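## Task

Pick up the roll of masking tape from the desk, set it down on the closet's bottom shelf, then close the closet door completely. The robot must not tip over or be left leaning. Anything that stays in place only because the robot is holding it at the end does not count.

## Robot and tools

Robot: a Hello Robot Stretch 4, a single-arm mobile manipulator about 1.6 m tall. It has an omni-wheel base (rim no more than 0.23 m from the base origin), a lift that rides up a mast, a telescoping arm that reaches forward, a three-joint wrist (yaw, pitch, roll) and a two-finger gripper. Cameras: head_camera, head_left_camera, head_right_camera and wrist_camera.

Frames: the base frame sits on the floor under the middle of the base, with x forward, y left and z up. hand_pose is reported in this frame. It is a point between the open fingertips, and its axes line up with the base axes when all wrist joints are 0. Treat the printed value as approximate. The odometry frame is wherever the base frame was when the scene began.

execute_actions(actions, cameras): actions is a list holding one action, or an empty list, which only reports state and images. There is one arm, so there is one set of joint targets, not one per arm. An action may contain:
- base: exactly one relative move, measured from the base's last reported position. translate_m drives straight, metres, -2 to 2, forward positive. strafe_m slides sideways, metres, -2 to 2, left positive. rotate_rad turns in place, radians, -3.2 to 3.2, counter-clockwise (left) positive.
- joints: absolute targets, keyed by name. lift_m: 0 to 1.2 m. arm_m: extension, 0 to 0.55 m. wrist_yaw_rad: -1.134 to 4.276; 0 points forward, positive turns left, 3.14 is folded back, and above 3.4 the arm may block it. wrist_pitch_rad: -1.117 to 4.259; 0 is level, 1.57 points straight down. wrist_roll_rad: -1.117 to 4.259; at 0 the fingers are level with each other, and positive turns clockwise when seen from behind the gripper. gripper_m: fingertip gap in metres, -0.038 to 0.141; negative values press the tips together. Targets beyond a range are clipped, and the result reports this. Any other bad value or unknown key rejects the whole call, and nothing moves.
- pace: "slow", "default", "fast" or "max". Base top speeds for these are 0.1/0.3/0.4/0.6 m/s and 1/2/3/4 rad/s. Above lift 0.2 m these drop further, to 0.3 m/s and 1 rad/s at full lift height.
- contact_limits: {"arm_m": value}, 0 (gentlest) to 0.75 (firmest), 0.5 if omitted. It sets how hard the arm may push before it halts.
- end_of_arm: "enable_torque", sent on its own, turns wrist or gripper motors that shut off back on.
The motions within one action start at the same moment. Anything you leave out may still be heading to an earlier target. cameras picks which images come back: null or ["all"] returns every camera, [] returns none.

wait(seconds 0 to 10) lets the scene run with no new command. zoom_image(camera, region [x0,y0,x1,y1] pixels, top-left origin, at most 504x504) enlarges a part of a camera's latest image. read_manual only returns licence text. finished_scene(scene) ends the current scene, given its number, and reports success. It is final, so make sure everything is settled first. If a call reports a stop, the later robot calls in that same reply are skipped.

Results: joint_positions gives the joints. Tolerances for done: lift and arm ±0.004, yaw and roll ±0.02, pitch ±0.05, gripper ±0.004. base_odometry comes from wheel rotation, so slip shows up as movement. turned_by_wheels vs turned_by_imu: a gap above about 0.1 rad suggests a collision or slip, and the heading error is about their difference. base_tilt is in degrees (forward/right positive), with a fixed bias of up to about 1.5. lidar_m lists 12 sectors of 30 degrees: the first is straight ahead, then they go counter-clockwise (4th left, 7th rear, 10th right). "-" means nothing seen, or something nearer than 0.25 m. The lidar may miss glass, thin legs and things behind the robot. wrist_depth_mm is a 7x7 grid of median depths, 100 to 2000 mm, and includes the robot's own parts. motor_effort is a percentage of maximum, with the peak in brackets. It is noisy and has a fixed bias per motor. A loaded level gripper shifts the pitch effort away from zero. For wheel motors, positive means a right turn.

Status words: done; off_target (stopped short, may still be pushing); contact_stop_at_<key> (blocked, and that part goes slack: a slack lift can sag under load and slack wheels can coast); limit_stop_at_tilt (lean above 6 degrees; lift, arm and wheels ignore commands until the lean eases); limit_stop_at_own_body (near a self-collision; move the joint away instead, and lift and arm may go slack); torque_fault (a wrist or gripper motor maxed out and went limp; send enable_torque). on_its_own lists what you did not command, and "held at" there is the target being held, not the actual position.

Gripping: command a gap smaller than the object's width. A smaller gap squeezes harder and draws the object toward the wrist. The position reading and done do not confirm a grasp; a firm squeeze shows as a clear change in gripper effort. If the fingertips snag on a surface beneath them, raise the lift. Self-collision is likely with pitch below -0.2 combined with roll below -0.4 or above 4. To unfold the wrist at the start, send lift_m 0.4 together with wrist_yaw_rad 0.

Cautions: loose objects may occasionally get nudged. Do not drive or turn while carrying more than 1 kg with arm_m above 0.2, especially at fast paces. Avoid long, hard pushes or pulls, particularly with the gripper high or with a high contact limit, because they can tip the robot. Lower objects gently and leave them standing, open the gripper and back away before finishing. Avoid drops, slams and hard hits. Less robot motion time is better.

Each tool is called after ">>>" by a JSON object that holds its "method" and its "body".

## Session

>>> {"method": "execute_actions", "body": {"actions": [{"base":{"rotate_rad":1.57},"joints":{"lift_m":0.4,"wrist_yaw_rad":0},"pace":"fast"}], "cameras": ["head_left_camera","head_right_camera"]}}

Scene clock: 2.33 s.
base_odometry: x=+0.000 y=+0.000 heading=+1.570 (m, m, rad; odometry frame)
turned_by_wheels: +1.570 (rad since the last result)
turned_by_imu: +1.590 (rad since the last result)
base_tilt: forward=+0.4 right=-0.5 (deg)
lidar_m: 2.55 2.48 2.54 1.06 1.03 1.14 1.25 1.18 1.34 1.88 2.15 2.27
base_status: done
joint_positions: lift_m=+0.400 arm_m=-0.003 wrist_yaw_rad=+0.000 wrist_pitch_rad=-0.012 wrist_roll_rad=+0.016 gripper_m=+0.057
joint_status: all done
motor_effort: lift_m=+21(29) arm_m=-1(1) wrist_yaw_rad=-2(8) wrist_pitch_rad=-7(7) wrist_roll_rad=-1(1) gripper_m=-3(3) wheel_0=-1(10) wheel_1=-1(9) wheel_2=-1(9) (%)
hand_pose: x=+0.4568 y=-0.0873 z=+0.5815 quat_wxyz=(+1.000, +0.008, -0.006, +0.000) (m; base frame)
wrist_depth_mm: 1983 - - - - - 1863 / 1921 - - - - - 1863 / 1983 - - - - - 1863 / 1983 - - - - - 1863 / 1983 - - - - - 1921 / 1808 1863 201 1863 192 - 1921 / 1281 1205 1366 - 1366 1308 1464
pictures: head_left_camera, head_right_camera
Images, in order (width x height): head_left_camera 420x672, head_right_camera 420x672.

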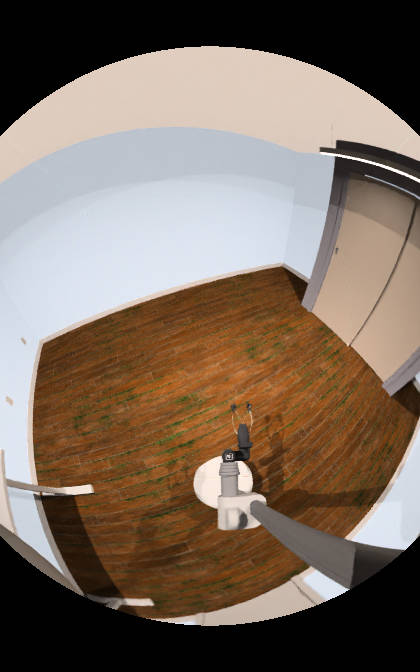

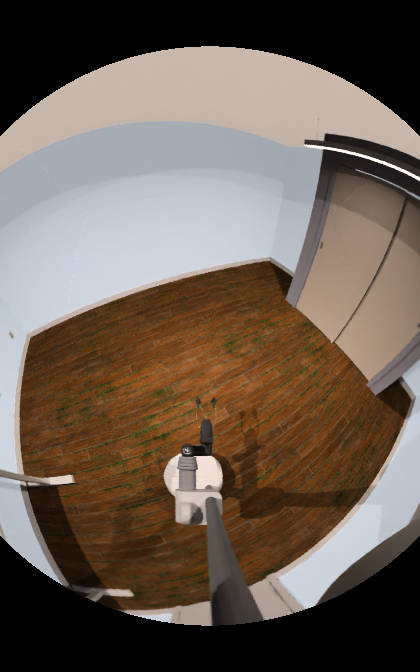

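>>> {"method": "execute_actions", "body": {"actions": [{"base":{"rotate_rad":-1.0},"joints":{"lift_m":0.8},"pace":"fast"}]}}

Scene clock: 4.50 s.
base_odometry: x=+0.000 y=+0.000 heading=+0.570 (m, m, rad; odometry frame)
turned_by_wheels: -1.000 (rad since the last result)
turned_by_imu: -1.011 (rad since the last result)
base_tilt: forward=+0.4 right=-0.3 (deg)
lidar_m: 2.18 2.29 2.53 2.48 2.42 1.07 1.03 1.13 1.25 1.20 1.31 1.96
base_status: done
joint_positions: lift_m=+0.800 arm_m=-0.003 wrist_yaw_rad=+0.000 wrist_pitch_rad=-0.012 wrist_roll_rad=+0.016 gripper_m=+0.057
joint_status: all done
motor_effort: lift_m=+22(24) arm_m=-1(1) wrist_yaw_rad=+0(2) wrist_pitch_rad=-7(7) wrist_roll_rad=-1(1) gripper_m=-3(3) wheel_0=+2(8) wheel_1=+2(12) wheel_2=+2(12) (%)
hand_pose: x=+0.4567 y=-0.0875 z=+0.9815 quat_wxyz=(+1.000, +0.008, -0.006, +0.000) (m; base frame)
wrist_depth_mm: - - - - 1921 - - / - - - - 1983 - - / - - - - 1983 - - / - - - - 1983 - - / - - - - 1983 - - / - - 200 - 193 - - / - 1983 - - 1863 - -
pictures: head_camera, head_left_camera, head_right_camera, wrist_camera
Images, in order (width x height): head_camera 420x560, head_left_camera 420x672, head_right_camera 420x672, wrist_camera 616x392.

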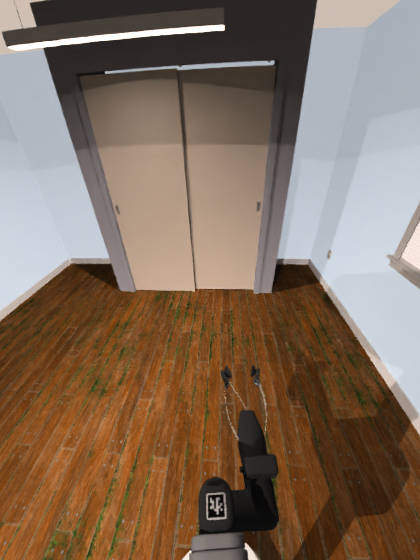

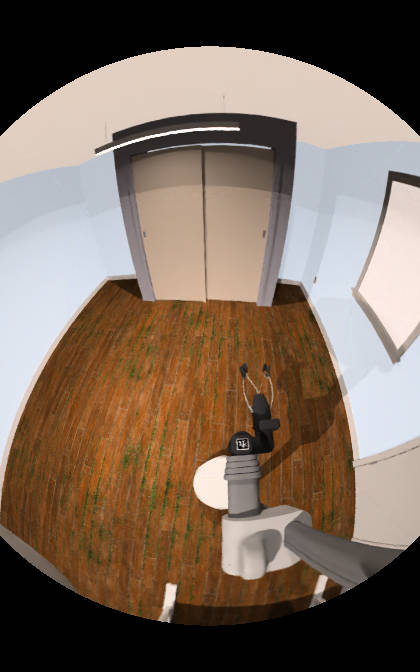

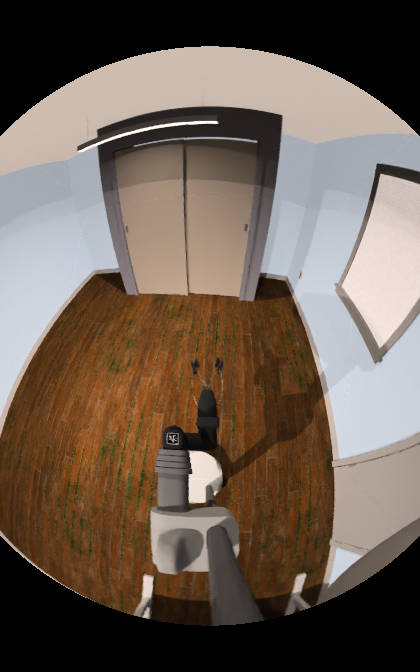

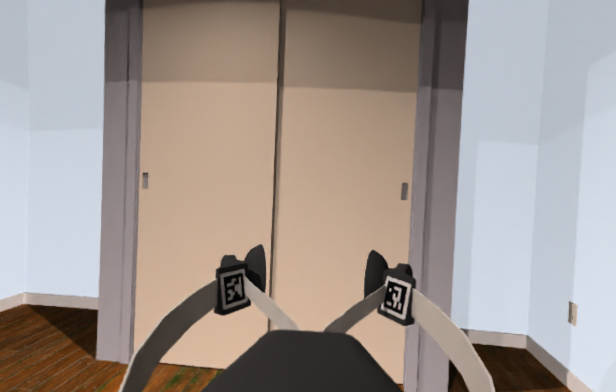

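>>> {"method": "execute_actions", "body": {"actions": [{"base":{"strafe_m":-0.5},"joints":{"lift_m":0.87},"pace":"fast"}], "cameras": []}}

>>> {"method": "execute_actions", "body": {"actions": [{"base":{"translate_m":1.3},"pace":"fast"}], "cameras": ["head_camera","wrist_camera"]}}

Scene clock: 7.20 s.
base_odometry: x=+0.270 y=-0.421 heading=+0.570 (m, m, rad; odometry frame)
turned_by_wheels: +0.000 (rad since the last result)
turned_by_imu: -0.001 (rad since the last result)
base_tilt: forward=+0.4 right=-0.3 (deg)
lidar_m: 2.05 2.29 3.02 2.97 1.43 1.11 1.08 0.97 0.75 0.71 0.80 1.13
base_status: done
joint_positions: lift_m=+0.870 arm_m=-0.003 wrist_yaw_rad=+0.000 wrist_pitch_rad=-0.012 wrist_roll_rad=+0.016 gripper_m=+0.057
joint_status: all done
motor_effort: lift_m=+22(25) arm_m=-1(1) wrist_yaw_rad=+0(0) wrist_pitch_rad=-7(7) wrist_roll_rad=-1(1) gripper_m=-3(3) wheel_0=-3(11) wheel_1=+1(14) wheel_2=+0(1) (%)
hand_pose: x=+0.4568 y=-0.0874 z=+1.0514 quat_wxyz=(+1.000, +0.008, -0.006, +0.000) (m; base frame)
wrist_depth_mm: - - - 1983 - - 1281 / - - - 1983 - - 1255 / - - - 1983 - - 1229 / - - - 1983 - 1983 1229 / - - - 1983 - - 1205 / - - 201 1983 193 1808 1205 / - - - - - 1618 1182
pictures: none
No camera images: the call's "cameras" was empty. Leave "cameras" out to get every camera's image.

Scene clock: 11.93 s.
base_odometry: x=+1.364 y=+0.281 heading=+0.570 (m, m, rad; odometry frame)
turned_by_wheels: +0.000 (rad since the last result)
turned_by_imu: +0.000 (rad since the last result)
base_tilt: forward=+0.3 right=-0.3 (deg)
lidar_m: 0.76 0.90 1.29 2.84 3.05 2.78 2.53 1.11 0.87 0.82 0.93 0.81
base_status: done
joint_positions: lift_m=+0.870 arm_m=-0.003 wrist_yaw_rad=+0.000 wrist_pitch_rad=-0.012 wrist_roll_rad=+0.016 gripper_m=+0.057
joint_status: not commanded
motor_effort: lift_m=+22(22) arm_m=+0(1) wrist_yaw_rad=+0(0) wrist_pitch_rad=-7(7) wrist_roll_rad=-1(1) gripper_m=-3(4) wheel_0=+2(8) wheel_1=+2(7) wheel_2=-1(11) (%)
hand_pose: x=+0.4568 y=-0.0874 z=+1.0515 quat_wxyz=(+1.000, +0.008, -0.006, +0.000) (m; base frame)
wrist_depth_mm: 691 676 654 634 554 1229 1229 / 691 676 654 634 554 1255 1205 / 699 683 661 574 554 1229 1205 / 699 676 654 564 554 1281 1205 / 707 676 654 574 559 1281 1229 / 707 683 201 564 193 1255 1229 / 715 691 668 - 559 1281 1255
pictures: head_camera, wrist_camera
Images, in order (width x height): head_camera 420x560, wrist_camera 616x392.

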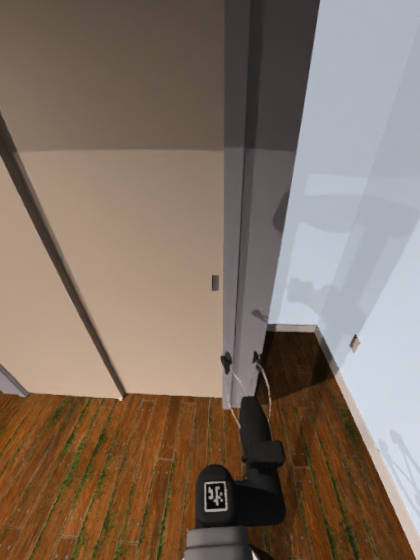

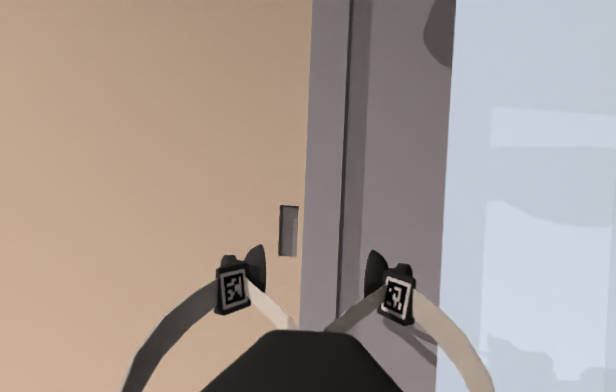

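>>> {"method": "execute_actions", "body": {"actions": [{"base":{"rotate_rad":-0.12},"joints":{"wrist_yaw_rad":0.25,"gripper_m":0.06},"pace":"fast"}], "cameras": []}}

>>> {"method": "execute_actions", "body": {"actions": [{"base":{"strafe_m":0.11}}], "cameras": []}}

>>> {"method": "execute_actions", "body": {"actions": [{"base":{"translate_m":0.27}}], "cameras": ["wrist_camera"]}}

Scene clock: 12.90 s.
base_odometry: x=+1.364 y=+0.281 heading=+0.451 (m, m, rad; odometry frame)
turned_by_wheels: -0.120 (rad since the last result)
turned_by_imu: -0.121 (rad since the last result)
base_tilt: forward=+0.2 right=-0.5 (deg)
lidar_m: 0.75 0.86 1.12 2.83 2.97 3.35 2.83 1.31 0.86 0.82 0.88 1.22
base_status: done
joint_positions: lift_m=+0.870 arm_m=-0.003 wrist_yaw_rad=+0.250 wrist_pitch_rad=-0.012 wrist_roll_rad=+0.016 gripper_m=+0.060
joint_status: all done
motor_effort: lift_m=+22(22) arm_m=-1(1) wrist_yaw_rad=+0(6) wrist_pitch_rad=-7(7) wrist_roll_rad=-1(1) gripper_m=-3(4) wheel_0=+2(6) wheel_1=+1(6) wheel_2=+2(10) (%)
hand_pose: x=+0.4694 y=-0.0135 z=+1.0515 quat_wxyz=(+0.992, +0.008, -0.005, +0.125) (m; base frame)
wrist_depth_mm: 778 732 676 640 539 517 1160 / 778 732 683 647 535 521 1160 / 788 732 676 647 535 517 1118 / 788 732 683 647 539 525 1138 / 798 732 691 654 539 525 1138 / 788 750 195 647 193 530 1160 / 788 741 699 - 539 530 1160
pictures: none
No camera images: the call's "cameras" was empty. Leave "cameras" out to get every camera's image.

Scene clock: 14.43 s.
base_odometry: x=+1.316 y=+0.380 heading=+0.451 (m, m, rad; odometry frame)
turned_by_wheels: +0.000 (rad since the last result)
turned_by_imu: +0.001 (rad since the last result)
base_tilt: forward=+0.2 right=-0.3 (deg)
lidar_m: 0.79 0.86 1.10 2.74 2.81 3.34 2.78 1.47 1.01 0.92 1.01 0.83
base_status: done
joint_positions: lift_m=+0.870 arm_m=-0.003 wrist_yaw_rad=+0.250 wrist_pitch_rad=-0.012 wrist_roll_rad=+0.016 gripper_m=+0.060
joint_status: not commanded
motor_effort: lift_m=+22(22) arm_m=-1(1) wrist_yaw_rad=+0(2) wrist_pitch_rad=-7(7) wrist_roll_rad=-1(2) gripper_m=-2(3) wheel_0=-1(9) wheel_1=+0(10) wheel_2=+0(1) (%)
hand_pose: x=+0.4694 y=-0.0134 z=+1.0515 quat_wxyz=(+0.992, +0.008, -0.005, +0.125) (m; base frame)
wrist_depth_mm: 750 723 683 640 591 504 488 / 750 723 676 640 597 508 488 / 759 732 683 640 603 508 484 / 750 732 683 640 609 512 492 / 768 732 691 640 597 508 496 / 768 732 196 634 193 512 500 / 768 741 691 - 603 508 496
pictures: none
No camera images: the call's "cameras" was empty. Leave "cameras" out to get every camera's image.

Scene clock: 16.80 s.
base_odometry: x=+1.559 y=+0.497 heading=+0.451 (m, m, rad; odometry frame)
turned_by_wheels: +0.000 (rad since the last result)
turned_by_imu: +0.001 (rad since the last result)
base_tilt: forward=+0.4 right=-0.4 (deg)
lidar_m: 0.50 0.59 0.80 2.74 2.82 3.67 3.55 1.46 0.99 0.94 1.00 0.51
base_status: done
joint_positions: lift_m=+0.870 arm_m=-0.003 wrist_yaw_rad=+0.250 wrist_pitch_rad=-0.012 wrist_roll_rad=+0.016 gripper_m=+0.060
joint_status: not commanded
motor_effort: lift_m=+21(22) arm_m=-1(0) wrist_yaw_rad=+0(0) wrist_pitch_rad=-7(7) wrist_roll_rad=-1(1) gripper_m=-3(4) wheel_0=+3(6) wheel_1=+3(6) wheel_2=+0(10) (%)
hand_pose: x=+0.4694 y=-0.0134 z=+1.0515 quat_wxyz=(+0.992, +0.008, -0.005, +0.125) (m; base frame)
wrist_depth_mm: 436 404 377 357 334 247 246 / 439 407 379 357 334 247 248 / 442 410 382 357 338 248 249 / 442 410 382 359 338 248 249 / 442 413 384 359 338 251 250 / 445 410 196 357 193 250 251 / 445 410 389 - 336 248 252
pictures: wrist_camera
Images, in order (width x height): wrist_camera 616x392.

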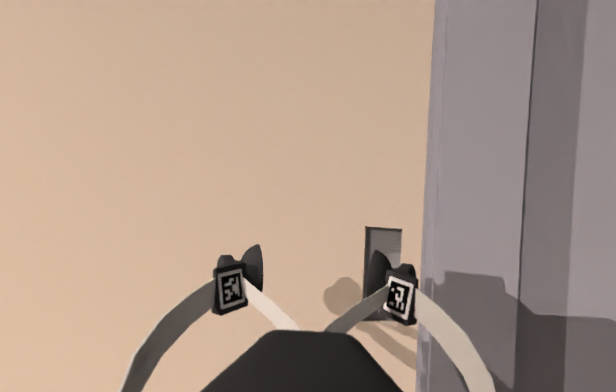

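>>> {"method": "execute_actions", "body": {"actions": [{"joints":{"lift_m":0.835}}], "cameras": []}}

>>> {"method": "execute_actions", "body": {"actions": [{"joints":{"arm_m":0.3},"contact_limits":{"arm_m":0.15},"pace":"slow"}], "cameras": ["wrist_camera","head_camera"]}}

Scene clock: 17.97 s.
base_odometry: x=+1.559 y=+0.497 heading=+0.451 (m, m, rad; odometry frame)
turned_by_wheels: +0.000 (rad since the last result)
turned_by_imu: +0.000 (rad since the last result)
base_tilt: forward=+0.2 right=-0.2 (deg)
lidar_m: 0.47 0.57 0.82 2.73 2.85 3.67 3.51 1.42 1.00 0.94 0.97 0.55
base_status: not commanded
joint_positions: lift_m=+0.835 arm_m=-0.003 wrist_yaw_rad=+0.250 wrist_pitch_rad=-0.012 wrist_roll_rad=+0.016 gripper_m=+0.060
joint_status: all done
motor_effort: lift_m=+18(20) arm_m=-1(1) wrist_yaw_rad=+1(0) wrist_pitch_rad=-7(7) wrist_roll_rad=-1(1) gripper_m=-4(4) wheel_0=+3(3) wheel_1=+2(4) wheel_2=-1(0) (%)
hand_pose: x=+0.4694 y=-0.0134 z=+1.0168 quat_wxyz=(+0.992, +0.008, -0.005, +0.125) (m; base frame)
wrist_depth_mm: 433 404 379 357 336 247 247 / 436 407 379 357 338 247 248 / 439 407 382 359 338 248 248 / 442 404 384 359 338 248 250 / 442 413 384 359 336 251 250 / 442 410 196 357 192 249 251 / 445 413 389 - 336 249 251
pictures: none
No camera images: the call's "cameras" was empty. Leave "cameras" out to get every camera's image.

Scene clock: 20.13 s.
base_odometry: x=+1.559 y=+0.497 heading=+0.451 (m, m, rad; odometry frame)
turned_by_wheels: -0.001 (rad since the last result)
turned_by_imu: +0.000 (rad since the last result)
base_tilt: forward=+0.3 right=-0.4 (deg)
lidar_m: 0.51 0.57 0.81 2.75 2.85 3.68 3.54 1.45 1.00 0.94 1.02 0.53
base_status: not commanded
joint_positions: lift_m=+0.835 arm_m=+0.108 wrist_yaw_rad=+0.243 wrist_pitch_rad=-0.013 wrist_roll_rad=+0.016 gripper_m=+0.060
joint_status: arm_m contact_stop (moved +0.111 of +0.303)
on_its_own: arm_m is slack since a contact_stop (your +0.300 is given up); wrist_yaw_rad is at rest, and its effort (+21) is outside its rest range (-13 to +13)
motor_effort: lift_m=+18(18) arm_m=+0(17) wrist_yaw_rad=+21(49) wrist_pitch_rad=-5(7) wrist_roll_rad=-1(1) gripper_m=-3(2) wheel_0=+1(3) wheel_1=+2(6) wheel_2=-8(12) (%)
contact_limits: arm_m 0.15
hand_pose: x=+0.5800 y=-0.0156 z=+1.0170 quat_wxyz=(+0.993, +0.008, -0.005, +0.121) (m; base frame)
wrist_depth_mm: 294 277 259 244 230 146 141 / 296 277 260 245 232 147 142 / 300 278 260 246 232 147 142 / 298 279 262 248 232 148 142 / 301 279 263 250 230 148 143 / 301 282 195 245 187 148 143 / 303 282 266 - 233 147 144
pictures: head_camera, wrist_camera
Images, in order (width x height): head_camera 420x560, wrist_camera 616x392.

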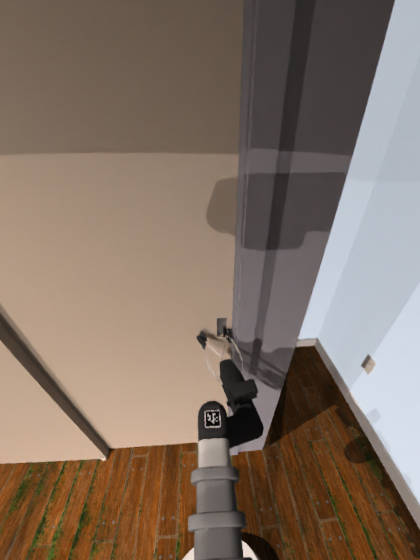

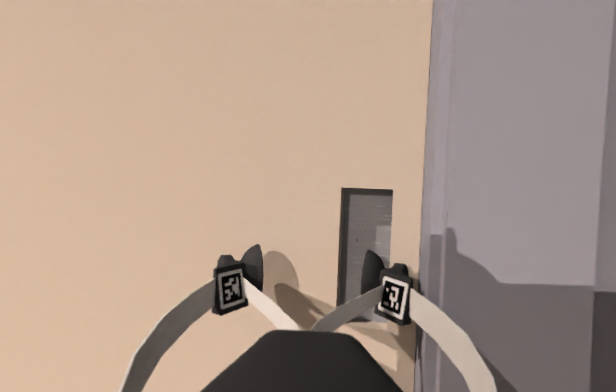

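>>> {"method": "execute_actions", "body": {"actions": [{"base":{"strafe_m":0.018},"joints":{"arm_m":0.1,"wrist_yaw_rad":0.25},"pace":"slow"}], "cameras": []}}

>>> {"method": "execute_actions", "body": {"actions": [{"joints":{"arm_m":0.3},"contact_limits":{"arm_m":0.15},"pace":"slow"}], "cameras": ["wrist_camera"]}}

Scene clock: 21.47 s.
base_odometry: x=+1.551 y=+0.513 heading=+0.450 (m, m, rad; odometry frame)
turned_by_wheels: +0.000 (rad since the last result)
turned_by_imu: +0.000 (rad since the last result)
base_tilt: forward=+0.2 right=-0.4 (deg)
lidar_m: 0.52 0.59 0.80 2.72 2.83 3.62 3.57 1.49 1.01 0.97 1.00 0.52
base_status: done
joint_positions: lift_m=+0.835 arm_m=+0.101 wrist_yaw_rad=+0.250 wrist_pitch_rad=-0.012 wrist_roll_rad=+0.016 gripper_m=+0.060
joint_status: all done
motor_effort: lift_m=+18(18) arm_m=-7(6) wrist_yaw_rad=+1(21) wrist_pitch_rad=-6(5) wrist_roll_rad=-1(1) gripper_m=-4(4) wheel_0=-3(7) wheel_1=+4(8) wheel_2=-2(6) (%)
hand_pose: x=+0.5732 y=-0.0134 z=+1.0169 quat_wxyz=(+0.992, +0.008, -0.005, +0.125) (m; base frame)
wrist_depth_mm: 303 281 264 248 235 182 146 / 304 283 265 248 234 174 146 / 304 283 265 249 235 167 146 / 306 286 267 250 238 165 147 / 306 286 267 251 242 165 147 / 306 289 195 249 193 154 147 / 309 287 271 - 236 151 147
pictures: none
No camera images: the call's "cameras" was empty. Leave "cameras" out to get every camera's image.

Scene clock: 22.53 s.
base_odometry: x=+1.551 y=+0.513 heading=+0.450 (m, m, rad; odometry frame)
turned_by_wheels: -0.001 (rad since the last result)
turned_by_imu: +0.000 (rad since the last result)
base_tilt: forward=+0.2 right=-0.4 (deg)
lidar_m: 0.49 0.59 0.81 2.73 2.82 3.65 3.54 1.49 1.02 0.96 1.01 0.51
base_status: not commanded
joint_positions: lift_m=+0.835 arm_m=+0.116 wrist_yaw_rad=+0.243 wrist_pitch_rad=-0.013 wrist_roll_rad=+0.016 gripper_m=+0.060
joint_status: arm_m contact_stop (moved +0.015 of +0.199)
on_its_own: arm_m is slack since a contact_stop (your +0.300 is given up); wrist_yaw_rad is at rest, and its effort (+20) is outside its rest range (-13 to +13)
motor_effort: lift_m=+18(18) arm_m=+0(15) wrist_yaw_rad=+20(28) wrist_pitch_rad=-5(6) wrist_roll_rad=-1(1) gripper_m=-3(4) wheel_0=-3(3) wheel_1=+1(3) wheel_2=-9(9) (%)
contact_limits: arm_m 0.15
hand_pose: x=+0.5881 y=-0.0154 z=+1.0170 quat_wxyz=(+0.993, +0.008, -0.005, +0.121) (m; base frame)
wrist_depth_mm: 285 266 251 236 223 163 135 / 286 267 251 236 223 156 135 / 287 268 253 237 224 153 135 / 289 270 253 238 229 153 135 / 290 271 254 239 231 154 135 / 291 271 195 236 194 154 136 / 291 272 258 - 224 139 136
pictures: wrist_camera
Images, in order (width x height): wrist_camera 616x392.

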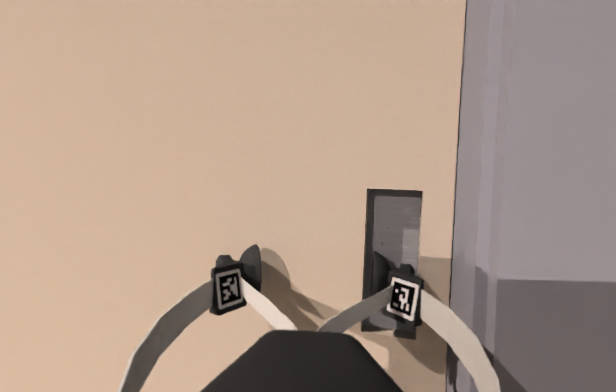

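In. Slide 0.15.

>>> {"method": "execute_actions", "body": {"actions": [{"base":{"strafe_m":0.15},"joints":{"arm_m":0.116,"wrist_yaw_rad":0.25},"pace":"slow"}], "cameras": ["wrist_camera","head_camera"]}}

Scene clock: 25.27 s.
base_odometry: x=+1.486 y=+0.648 heading=+0.449 (m, m, rad; odometry frame)
turned_by_wheels: +0.000 (rad since the last result)
turned_by_imu: +0.001 (rad since the last result)
base_tilt: forward=+0.1 right=-0.2 (deg)
lidar_m: 0.57 0.57 0.73 2.58 2.68 3.62 3.57 1.70 1.15 1.09 1.16 0.56
base_status: done
joint_positions: lift_m=+0.835 arm_m=+0.116 wrist_yaw_rad=+0.244 wrist_pitch_rad=-0.013 wrist_roll_rad=+0.016 gripper_m=+0.060
joint_status: all done
on_its_own: wrist_yaw_rad is at rest, and its effort (+18) is outside its rest range (-13 to +13)
motor_effort: lift_m=+18(18) arm_m=+1(4) wrist_yaw_rad=+18(43) wrist_pitch_rad=-4(4) wrist_roll_rad=-1(1) gripper_m=-4(3) wheel_0=-1(11) wheel_1=+6(9) wheel_2=-10(13) (%)
hand_pose: x=+0.5877 y=-0.0152 z=+1.0171 quat_wxyz=(+0.993, +0.008, -0.005, +0.122) (m; base frame)
wrist_depth_mm: 282 265 248 233 221 820 661 / 283 265 249 234 220 831 668 / 286 267 249 235 221 525 496 / 286 268 250 236 225 842 654 / 287 267 250 236 229 842 640 / 289 268 200 235 190 732 621 / 290 265 256 - 222 469 512
pictures: head_camera, wrist_camera
Images, in order (width x height): head_camera 420x560, wrist_camera 616x392.

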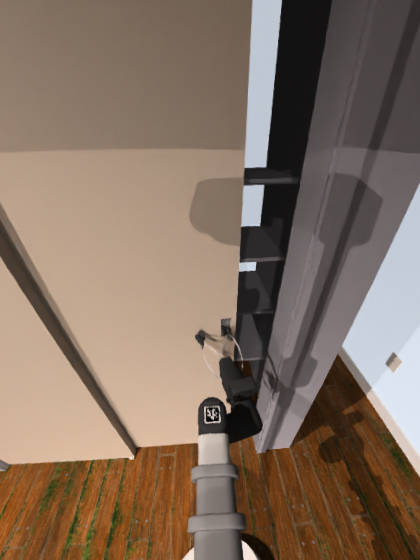

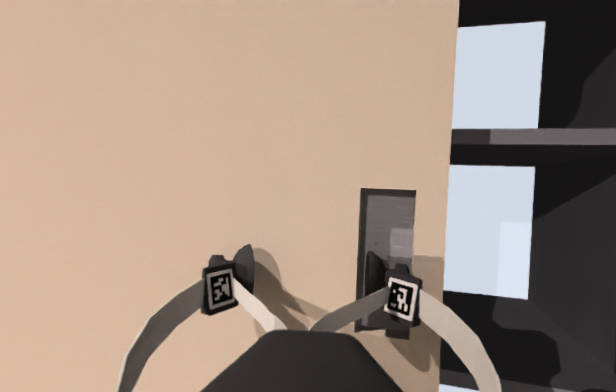

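>>> {"method": "execute_actions", "body": {"actions": [{"base":{"strafe_m":0.1},"joints":{"arm_m":0.11,"wrist_yaw_rad":0.25},"pace":"slow"}], "cameras": []}}

>>> {"method": "execute_actions", "body": {"actions": [{"joints":{"arm_m":0.0,"gripper_m":-0.01}}], "cameras": []}}

>>> {"method": "execute_actions", "body": {"actions": [{"base":{"strafe_m":-0.08},"joints":{"wrist_yaw_rad":0.1}}], "cameras": ["wrist_camera","head_camera"]}}

Scene clock: 27.50 s.
base_odometry: x=+1.442 y=+0.738 heading=+0.449 (m, m, rad; odometry frame)
turned_by_wheels: +0.000 (rad since the last result)
turned_by_imu: +0.001 (rad since the last result)
base_tilt: forward=+0.3 right=-0.4 (deg)
lidar_m: 0.53 0.59 0.75 2.44 2.57 3.42 3.57 1.84 1.28 1.19 0.75 0.60
base_status: done
joint_positions: lift_m=+0.835 arm_m=+0.110 wrist_yaw_rad=+0.252 wrist_pitch_rad=-0.012 wrist_roll_rad=+0.016 gripper_m=+0.060
joint_status: all done
motor_effort: lift_m=+17(17) arm_m=-3(3) wrist_yaw_rad=-5(41) wrist_pitch_rad=-6(5) wrist_roll_rad=-1(1) gripper_m=-3(5) wheel_0=+0(12) wheel_1=+4(10) wheel_2=-4(10) (%)
hand_pose: x=+0.5825 y=-0.0128 z=+1.0169 quat_wxyz=(+0.992, +0.008, -0.005, +0.126) (m; base frame)
wrist_depth_mm: 289 268 251 236 223 831 778 / 290 270 252 237 223 831 798 / 291 270 252 237 223 723 504 / 294 272 254 237 229 842 788 / 293 272 254 238 236 842 809 / 294 273 195 236 193 732 759 / 294 273 259 - 225 473 508
pictures: none
No camera images: the call's "cameras" was empty. Leave "cameras" out to get every camera's image.

Scene clock: 28.97 s.
base_odometry: x=+1.442 y=+0.738 heading=+0.449 (m, m, rad; odometry frame)
turned_by_wheels: +0.000 (rad since the last result)
turned_by_imu: +0.000 (rad since the last result)
base_tilt: forward=+0.1 right=-0.4 (deg)
lidar_m: 0.55 0.58 0.74 2.48 2.55 3.47 3.56 1.84 1.28 1.22 0.78 0.61
base_status: not commanded
joint_positions: lift_m=+0.835 arm_m=+0.001 wrist_yaw_rad=+0.250 wrist_pitch_rad=-0.012 wrist_roll_rad=+0.016 gripper_m=-0.010
joint_status: all done
motor_effort: lift_m=+18(18) arm_m=-6(5) wrist_yaw_rad=+0(14) wrist_pitch_rad=-7(7) wrist_roll_rad=-1(1) gripper_m=-8(7) wheel_0=+0(1) wheel_1=+3(5) wheel_2=-3(4) (%)
hand_pose: x=+0.4732 y=-0.0133 z=+1.0168 quat_wxyz=(+0.992, +0.008, -0.005, +0.125) (m; base frame)
wrist_depth_mm: 424 394 368 345 325 820 809 / 424 392 370 347 329 931 891 / 424 397 370 347 330 931 778 / 427 397 373 347 334 946 878 / 430 399 373 343 342 946 866 / 430 399 181 202 184 741 750 / 430 397 377 - 330 564 585
pictures: none
No camera images: the call's "cameras" was empty. Leave "cameras" out to get every camera's image.

Scene clock: 30.30 s.
base_odometry: x=+1.477 y=+0.666 heading=+0.449 (m, m, rad; odometry frame)
turned_by_wheels: +0.000 (rad since the last result)
turned_by_imu: +0.000 (rad since the last result)
base_tilt: forward=+0.3 right=-0.4 (deg)
lidar_m: 0.54 0.58 0.74 2.56 2.64 3.56 3.55 1.72 1.19 1.15 1.19 0.58
base_status: done
joint_positions: lift_m=+0.835 arm_m=+0.001 wrist_yaw_rad=+0.100 wrist_pitch_rad=-0.012 wrist_roll_rad=+0.016 gripper_m=-0.010
joint_status: all done
motor_effort: lift_m=+18(18) arm_m=-6(6) wrist_yaw_rad=+0(5) wrist_pitch_rad=-7(6) wrist_roll_rad=+0(1) gripper_m=-9(9) wheel_0=+0(8) wheel_1=-2(6) wheel_2=+0(3) (%)
hand_pose: x=+0.4678 y=-0.0582 z=+1.0168 quat_wxyz=(+0.999, +0.008, -0.006, +0.050) (m; base frame)
wrist_depth_mm: 379 366 357 798 842 768 347 / 379 370 362 1025 1025 820 349 / 379 373 362 917 1008 723 345 / 382 373 368 1042 1025 778 342 / 387 375 370 1042 1025 768 338 / 387 375 181 202 183 676 334 / 387 377 370 - 1025 603 332
pictures: head_camera, wrist_camera
Images, in order (width x height): head_camera 420x560, wrist_camera 616x392.

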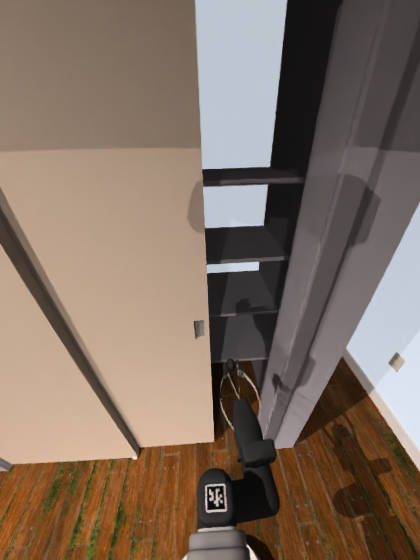

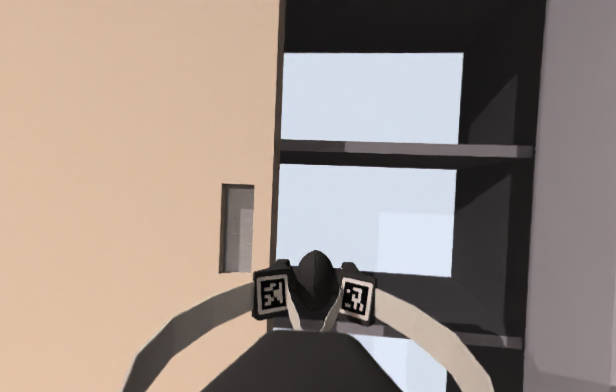

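>>> {"method": "execute_actions", "body": {"actions": [{"joints":{"arm_m":0.21},"contact_limits":{"arm_m":0.15}}], "cameras": []}}

>>> {"method": "execute_actions", "body": {"actions": [{"base":{"strafe_m":0.42},"pace":"slow"}], "cameras": ["wrist_camera","head_camera"]}}

Scene clock: 32.17 s.
base_odometry: x=+1.477 y=+0.666 heading=+0.449 (m, m, rad; odometry frame)
turned_by_wheels: +0.000 (rad since the last result)
turned_by_imu: +0.001 (rad since the last result)
base_tilt: forward=+0.3 right=-0.3 (deg)
lidar_m: 0.55 0.58 0.76 2.55 2.66 3.58 3.55 1.69 1.17 1.14 1.19 0.56
base_status: not commanded
joint_positions: lift_m=+0.835 arm_m=+0.209 wrist_yaw_rad=+0.100 wrist_pitch_rad=-0.012 wrist_roll_rad=+0.016 gripper_m=-0.010
joint_status: all done
motor_effort: lift_m=+18(18) arm_m=+6(6) wrist_yaw_rad=-1(0) wrist_pitch_rad=-6(6) wrist_roll_rad=-1(1) gripper_m=-11(9) wheel_0=+0(0) wheel_1=-1(1) wheel_2=+0(0) (%)
contact_limits: arm_m 0.15
hand_pose: x=+0.6755 y=-0.0582 z=+1.0168 quat_wxyz=(+0.999, +0.008, -0.006, +0.050) (m; base frame)
wrist_depth_mm: 154 151 831 820 798 750 508 / 155 152 831 831 798 778 504 / 156 152 421 480 449 530 442 / 158 153 854 820 809 768 488 / 159 154 842 831 809 768 488 / 160 154 178 202 183 668 480 / 160 155 462 - 480 459 466
pictures: none
No camera images: the call's "cameras" was empty. Leave "cameras" out to get every camera's image.

Scene clock: 37.50 s.
base_odometry: x=+1.295 y=+1.044 heading=+0.449 (m, m, rad; odometry frame)
turned_by_wheels: +0.000 (rad since the last result)
turned_by_imu: +0.001 (rad since the last result)
base_tilt: forward=+0.3 right=-0.3 (deg)
lidar_m: 0.52 0.53 0.72 2.14 2.20 2.99 3.59 2.30 1.63 1.56 0.83 0.86
base_status: done
joint_positions: lift_m=+0.835 arm_m=+0.209 wrist_yaw_rad=+0.100 wrist_pitch_rad=-0.012 wrist_roll_rad=+0.016 gripper_m=-0.010
joint_status: not commanded
motor_effort: lift_m=+18(18) arm_m=+6(6) wrist_yaw_rad=+1(26) wrist_pitch_rad=-6(6) wrist_roll_rad=-1(1) gripper_m=-10(12) wheel_0=-4(13) wheel_1=+1(6) wheel_2=-3(4) (%)
hand_pose: x=+0.6755 y=-0.0583 z=+1.0168 quat_wxyz=(+0.999, +0.008, -0.006, +0.050) (m; base frame)
wrist_depth_mm: 143 140 164 809 788 768 759 / 143 141 166 820 809 778 759 / 144 141 169 480 449 418 496 / 146 155 173 820 798 788 768 / 146 156 831 809 798 788 768 / 147 156 163 202 183 741 768 / 148 157 153 - 484 462 512
pictures: head_camera, wrist_camera
Images, in order (width x height): head_camera 420x560, wrist_camera 616x392.

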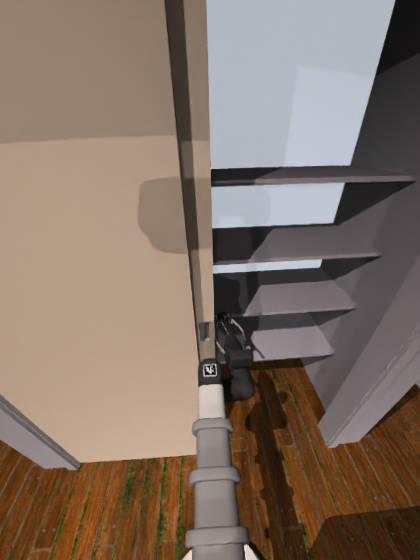

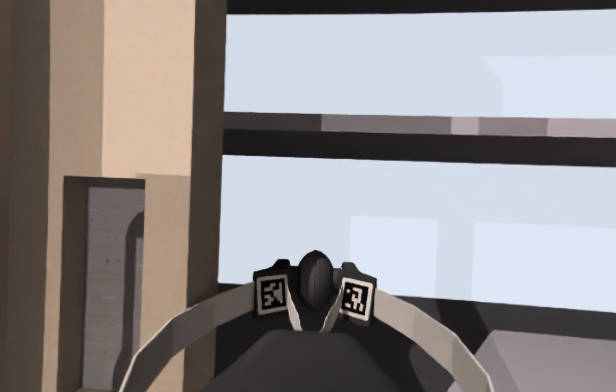

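>>> {"method": "execute_actions", "body": {"actions": [{"base":{"strafe_m":-0.03},"joints":{"arm_m":0.0},"pace":"default"}], "cameras": []}}

>>> {"method": "execute_actions", "body": {"actions": [{"base":{"translate_m":-0.6},"joints":{"wrist_yaw_rad":0,"gripper_m":0.12,"lift_m":0.7},"pace":"fast"}], "cameras": []}}

>>> {"method": "execute_actions", "body": {"actions": [{"base":{"rotate_rad":3.1},"pace":"fast"}], "cameras": ["head_camera","wrist_camera"]}}

Scene clock: 39.40 s.
base_odometry: x=+1.308 y=+1.017 heading=+0.449 (m, m, rad; odometry frame)
turned_by_wheels: +0.000 (rad since the last result)
turned_by_imu: +0.001 (rad since the last result)
base_tilt: forward=+0.4 right=-0.3 (deg)
lidar_m: 0.50 0.51 0.73 2.18 2.22 3.03 3.59 2.23 1.57 1.52 0.82 0.89
base_status: done
joint_positions: lift_m=+0.835 arm_m=+0.001 wrist_yaw_rad=+0.100 wrist_pitch_rad=-0.012 wrist_roll_rad=+0.016 gripper_m=-0.010
joint_status: all done
motor_effort: lift_m=+18(17) arm_m=-6(6) wrist_yaw_rad=+0(1) wrist_pitch_rad=-6(8) wrist_roll_rad=-1(1) gripper_m=-11(10) wheel_0=-1(8) wheel_1=-1(7) wheel_2=+0(3) (%)
hand_pose: x=+0.4678 y=-0.0582 z=+1.0168 quat_wxyz=(+0.999, +0.008, -0.005, +0.050) (m; base frame)
wrist_depth_mm: 319 310 347 854 842 831 820 / 320 310 351 1025 1008 991 960 / 320 312 349 960 1008 976 960 / 322 314 355 1042 1025 976 976 / 324 315 362 1025 1008 976 976 / 325 315 181 202 184 741 768 / 327 320 355 - 1008 788 976
pictures: none
No camera images: the call's "cameras" was empty. Leave "cameras" out to get every camera's image.

Scene clock: 42.37 s.
base_odometry: x=+0.767 y=+0.757 heading=+0.448 (m, m, rad; odometry frame)
turned_by_wheels: +0.000 (rad since the last result)
turned_by_imu: +0.001 (rad since the last result)
base_tilt: forward=+0.3 right=-0.3 (deg)
lidar_m: 1.11 1.14 2.28 2.14 2.25 3.00 2.41 2.22 1.60 1.52 1.59 1.29
base_status: done
joint_positions: lift_m=+0.700 arm_m=+0.001 wrist_yaw_rad=+0.000 wrist_pitch_rad=-0.012 wrist_roll_rad=+0.016 gripper_m=+0.120
joint_status: all done
motor_effort: lift_m=+18(17) arm_m=-6(6) wrist_yaw_rad=-1(7) wrist_pitch_rad=-7(7) wrist_roll_rad=-1(1) gripper_m=+1(11) wheel_0=-2(7) wheel_1=-2(9) wheel_2=-2(12) (%)
hand_pose: x=+0.4605 y=-0.0874 z=+0.8818 quat_wxyz=(+1.000, +0.008, -0.006, +0.000) (m; base frame)
wrist_depth_mm: 904 904 891 1281 1618 1336 891 / 917 904 891 1661 1618 1464 878 / 917 904 904 1661 1618 1397 891 / 917 931 917 1708 1618 1397 891 / 931 917 931 1661 1661 1336 891 / 917 931 917 1336 1255 1255 904 / 917 917 931 - 1708 1336 904
pictures: none
No camera images: the call's "cameras" was empty. Leave "cameras" out to get every camera's image.

Scene clock: 44.90 s.
base_odometry: x=+0.767 y=+0.757 heading=-2.735 (m, m, rad; odometry frame)
turned_by_wheels: +3.100 (rad since the last result)
turned_by_imu: +3.139 (rad since the last result)
base_tilt: forward=+0.4 right=-0.3 (deg)
lidar_m: 2.06 2.14 1.63 1.49 1.53 1.31 1.11 1.14 1.53 2.16 2.23 2.92
base_status: done
joint_positions: lift_m=+0.700 arm_m=+0.001 wrist_yaw_rad=+0.000 wrist_pitch_rad=-0.012 wrist_roll_rad=+0.016 gripper_m=+0.120
joint_status: not commanded
motor_effort: lift_m=+20(20) arm_m=-7(6) wrist_yaw_rad=-1(2) wrist_pitch_rad=-7(7) wrist_roll_rad=-1(1) gripper_m=+0(2) wheel_0=-1(10) wheel_1=-1(7) wheel_2=-1(10) (%)
hand_pose: x=+0.4605 y=-0.0873 z=+0.8816 quat_wxyz=(+1.000, +0.008, -0.006, +0.000) (m; base frame)
wrist_depth_mm: - - - - - - - / - - - - - - - / - - - - - - - / - - - - - - - / - - - - - - - / - - - - - - - / 1863 1863 - - - - -
pictures: head_camera, wrist_camera
Images, in order (width x height): head_camera 420x560, wrist_camera 616x392.

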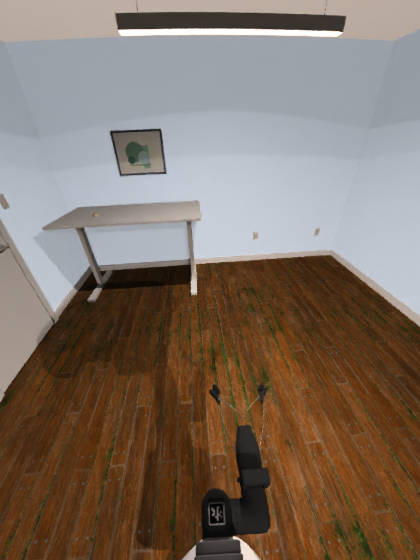

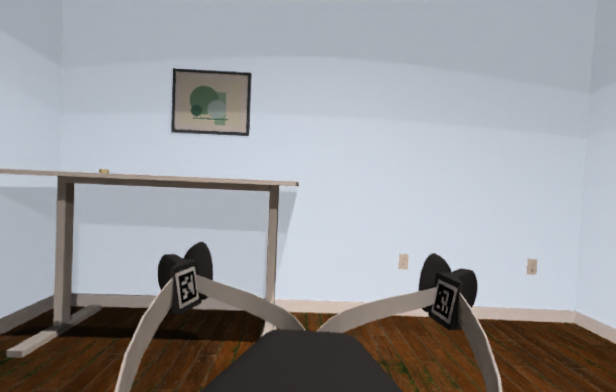

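>>> {"method": "execute_actions", "body": {"actions": [{"base":{"strafe_m":1.1},"pace":"fast"}], "cameras": []}}

>>> {"method": "execute_actions", "body": {"actions": [{"base":{"translate_m":1.0},"joints":{"lift_m":0.95},"pace":"fast"}], "cameras": ["head_camera","wrist_camera"]}}

Scene clock: 49.00 s.
base_odometry: x=+1.202 y=-0.253 heading=-2.735 (m, m, rad; odometry frame)
turned_by_wheels: +0.000 (rad since the last result)
turned_by_imu: +0.004 (rad since the last result)
base_tilt: forward=+0.3 right=-0.2 (deg)
lidar_m: 2.03 0.72 0.43 0.41 0.43 0.58 1.18 1.18 1.63 3.27 3.37 2.12
base_status: done
joint_positions: lift_m=+0.700 arm_m=+0.001 wrist_yaw_rad=+0.000 wrist_pitch_rad=-0.012 wrist_roll_rad=+0.016 gripper_m=+0.120
joint_status: not commanded
motor_effort: lift_m=+19(20) arm_m=-6(6) wrist_yaw_rad=-1(1) wrist_pitch_rad=-7(7) wrist_roll_rad=-1(1) gripper_m=-1(0) wheel_0=+2(12) wheel_1=-1(11) wheel_2=+1(2) (%)
hand_pose: x=+0.4605 y=-0.0874 z=+0.8816 quat_wxyz=(+1.000, +0.008, -0.006, +0.000) (m; base frame)
wrist_depth_mm: 831 1255 - - - - - / 831 1255 - - - - - / 820 1255 - - - - - / 842 1281 - - - - - / 842 1281 - - - - - / 854 1138 - - - - - / 878 1229 1983 - - 1983 -
pictures: none
No camera images: the call's "cameras" was empty. Leave "cameras" out to get every camera's image.

Scene clock: 52.87 s.
base_odometry: x=+0.284 y=-0.649 heading=-2.735 (m, m, rad; odometry frame)
turned_by_wheels: +0.000 (rad since the last result)
turned_by_imu: +0.000 (rad since the last result)
base_tilt: forward=+0.3 right=-0.3 (deg)
lidar_m: 1.01 0.74 0.51 0.47 0.51 0.72 1.76 2.45 2.98 3.21 2.76 1.09
base_status: done
joint_positions: lift_m=+0.950 arm_m=+0.001 wrist_yaw_rad=+0.000 wrist_pitch_rad=-0.012 wrist_roll_rad=+0.016 gripper_m=+0.120
joint_status: all done
motor_effort: lift_m=+22(24) arm_m=-6(6) wrist_yaw_rad=-1(1) wrist_pitch_rad=-7(7) wrist_roll_rad=-1(1) gripper_m=-2(2) wheel_0=+0(7) wheel_1=-1(8) wheel_2=+2(12) (%)
hand_pose: x=+0.4605 y=-0.0874 z=+1.1314 quat_wxyz=(+1.000, +0.008, -0.006, +0.000) (m; base frame)
wrist_depth_mm: 931 1397 1661 1661 1661 1661 1661 / 931 1397 1661 1661 1661 1661 1661 / 946 1430 1618 1661 1618 1661 1708 / 946 1464 1618 1708 1708 1661 1708 / 960 1160 1182 1281 1397 1430 1756 / 960 1205 1182 831 842 931 976 / 976 1397 1229 - 1708 1708 1708
pictures: head_camera, wrist_camera
Images, in order (width x height): head_camera 420x560, wrist_camera 616x392.

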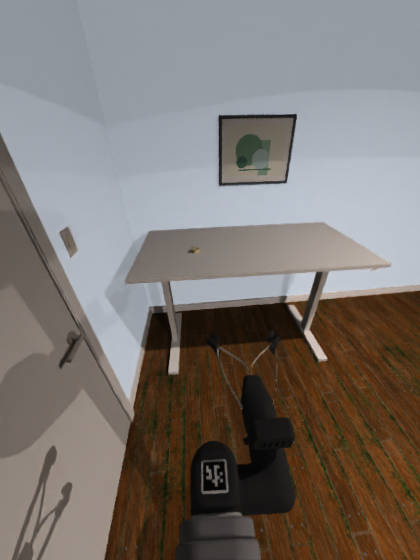

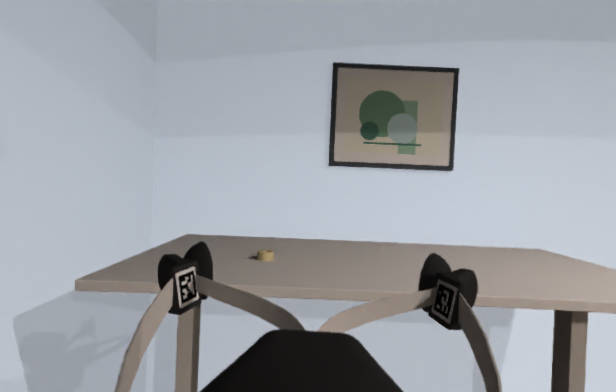

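>>> {"method": "execute_actions", "body": {"actions": [{"base":{"strafe_m":0.12},"joints":{"wrist_pitch_rad":0.6,"lift_m":1.0}}], "cameras": []}}

>>> {"method": "execute_actions", "body": {"actions": [{"base":{"translate_m":0.65},"joints":{"arm_m":0.2}}], "cameras": ["head_camera","wrist_camera"]}}

Scene clock: 54.57 s.
base_odometry: x=+0.331 y=-0.759 heading=-2.735 (m, m, rad; odometry frame)
turned_by_wheels: +0.000 (rad since the last result)
turned_by_imu: +0.001 (rad since the last result)
base_tilt: forward=+0.3 right=-0.2 (deg)
lidar_m: 1.01 0.56 0.38 0.34 0.41 0.57 1.24 2.24 2.93 3.33 1.55 1.05
base_status: done
joint_positions: lift_m=+1.000 arm_m=+0.001 wrist_yaw_rad=+0.000 wrist_pitch_rad=+0.602 wrist_roll_rad=+0.016 gripper_m=+0.120
joint_status: all done
motor_effort: lift_m=+22(29) arm_m=-6(6) wrist_yaw_rad=+0(0) wrist_pitch_rad=-5(5) wrist_roll_rad=-1(1) gripper_m=-1(0) wheel_0=-1(11) wheel_1=+0(9) wheel_2=+0(2) (%)
hand_pose: x=+0.4098 y=-0.0874 z=+1.0148 quat_wxyz=(+0.955, +0.007, +0.296, -0.002) (m; base frame)
wrist_depth_mm: 750 1042 1025 1025 1042 1042 1042 / 759 1042 1618 1661 1661 1661 1308 / 750 1118 1863 1808 1863 1863 1808 / 707 1138 1863 1983 1921 1983 1983 / 715 1138 1618 1618 1708 1756 1618 / 732 991 1366 1397 1366 1366 1464 / 732 1008 1308 - 1255 1255 1281
pictures: none
No camera images: the call's "cameras" was empty. Leave "cameras" out to get every camera's image.

Scene clock: 58.23 s.
base_odometry: x=-0.266 y=-1.016 heading=-2.735 (m, m, rad; odometry frame)
turned_by_wheels: +0.000 (rad since the last result)
turned_by_imu: +0.000 (rad since the last result)
base_tilt: forward=+0.1 right=-0.3 (deg)
lidar_m: 0.38 0.40 0.41 0.36 0.41 0.58 1.44 3.10 3.51 3.30 0.61 0.41
base_status: done
joint_positions: lift_m=+1.000 arm_m=+0.199 wrist_yaw_rad=+0.000 wrist_pitch_rad=+0.602 wrist_roll_rad=+0.016 gripper_m=+0.120
joint_status: all done
motor_effort: lift_m=+21(22) arm_m=+6(10) wrist_yaw_rad=+0(0) wrist_pitch_rad=-5(6) wrist_roll_rad=-1(1) gripper_m=-2(2) wheel_0=+2(7) wheel_1=+1(6) wheel_2=+0(12) (%)
hand_pose: x=+0.6076 y=-0.0874 z=+1.0148 quat_wxyz=(+0.955, +0.007, +0.296, -0.002) (m; base frame)
wrist_depth_mm: 707 715 723 723 723 715 723 / 741 647 661 661 668 668 668 / 480 488 484 492 496 500 504 / 387 389 389 392 394 394 397 / 322 322 322 314 327 329 330 / 277 268 262 278 263 265 282 / 242 236 248 - 245 245 246
pictures: head_camera, wrist_camera
Images, in order (width x height): head_camera 420x560, wrist_camera 616x392.

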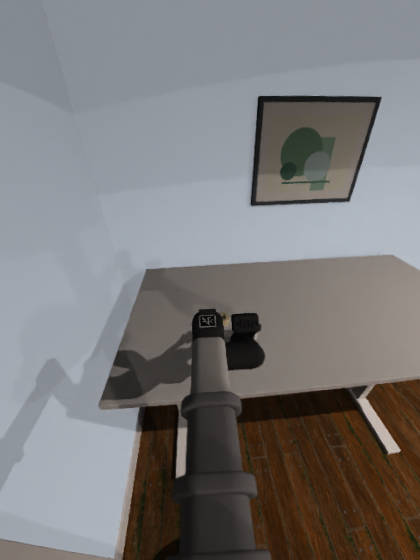

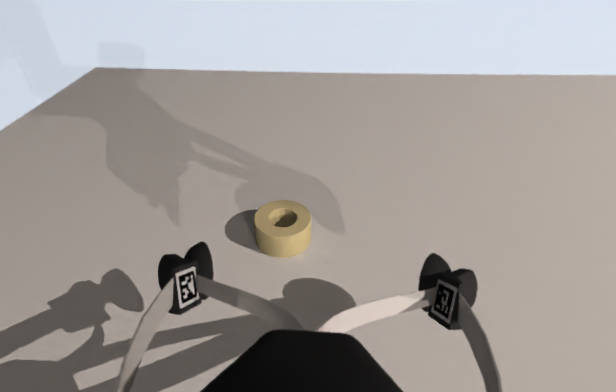

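>>> {"method": "execute_actions", "body": {"actions": [{"base":{"strafe_m":0.03},"joints":{"arm_m":0.3,"lift_m":0.95}}], "cameras": []}}

>>> {"method": "execute_actions", "body": {"actions": [{"joints":{"lift_m":0.928},"pace":"slow"}], "cameras": ["wrist_camera"]}}

Scene clock: 59.70 s.
base_odometry: x=-0.254 y=-1.044 heading=-2.735 (m, m, rad; odometry frame)
turned_by_wheels: +0.000 (rad since the last result)
turned_by_imu: +0.000 (rad since the last result)
base_tilt: forward=+0.3 right=-0.3 (deg)
lidar_m: 0.38 0.39 0.36 0.32 0.38 0.52 1.39 3.07 3.52 3.35 0.59 0.40
base_status: done
joint_positions: lift_m=+0.951 arm_m=+0.298 wrist_yaw_rad=-0.005 wrist_pitch_rad=+0.595 wrist_roll_rad=+0.016 gripper_m=+0.120
joint_status: all done
motor_effort: lift_m=+10(19) arm_m=+10(10) wrist_yaw_rad=+13(13) wrist_pitch_rad=+16(15) wrist_roll_rad=-1(1) gripper_m=-2(2) wheel_0=+2(8) wheel_1=-2(8) wheel_2=-2(1) (%)
hand_pose: x=+0.7077 y=-0.0885 z=+0.9674 quat_wxyz=(+0.956, +0.008, +0.293, -0.005) (m; base frame)
wrist_depth_mm: 621 609 615 615 627 621 627 / 580 544 554 564 564 569 574 / 402 404 407 413 418 415 421 / 319 320 322 325 327 329 330 / 265 265 266 258 268 271 272 / 226 220 215 204 217 210 232 / 197 197 203 - 200 196 202
pictures: none
No camera images: the call's "cameras" was empty. Leave "cameras" out to get every camera's image.

Scene clock: 60.63 s.
base_odometry: x=-0.254 y=-1.044 heading=-2.735 (m, m, rad; odometry frame)
turned_by_wheels: +0.000 (rad since the last result)
turned_by_imu: +0.008 (rad since the last result)
base_tilt: forward=-0.1 right=-0.1 (deg)
lidar_m: 0.39 0.39 0.38 0.32 0.39 0.52 1.34 3.08 3.51 3.34 0.61 0.43
base_status: not commanded
joint_positions: lift_m=+0.929 arm_m=+0.298 wrist_yaw_rad=-0.008 wrist_pitch_rad=+0.574 wrist_roll_rad=+0.016 gripper_m=+0.120
joint_status: all done
on_its_own: wrist_yaw_rad is at rest, and its effort (+22) is outside its rest range (-13 to +13); wrist_pitch_rad is at rest, and its effort (+77) is outside its rest range (-23 to +23)
motor_effort: lift_m=+2(8) arm_m=+10(9) wrist_yaw_rad=+22(24) wrist_pitch_rad=+77(76) wrist_roll_rad=-1(1) gripper_m=-3(3) wheel_0=+2(2) wheel_1=-1(2) wheel_2=-5(6) (%)
hand_pose: x=+0.7108 y=-0.0893 z=+0.9512 quat_wxyz=(+0.959, +0.009, +0.283, -0.006) (m; base frame)
wrist_depth_mm: 621 621 621 621 621 621 627 / 647 585 603 615 627 654 661 / 413 418 424 427 433 436 436 / 320 325 325 329 332 334 338 / 263 264 264 247 267 271 272 / 222 210 211 202 213 206 229 / 193 187 199 - 196 196 198
pictures: wrist_camera
Images, in order (width x height): wrist_camera 616x392.

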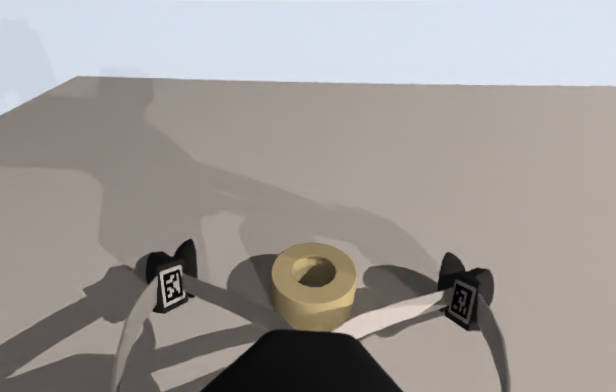

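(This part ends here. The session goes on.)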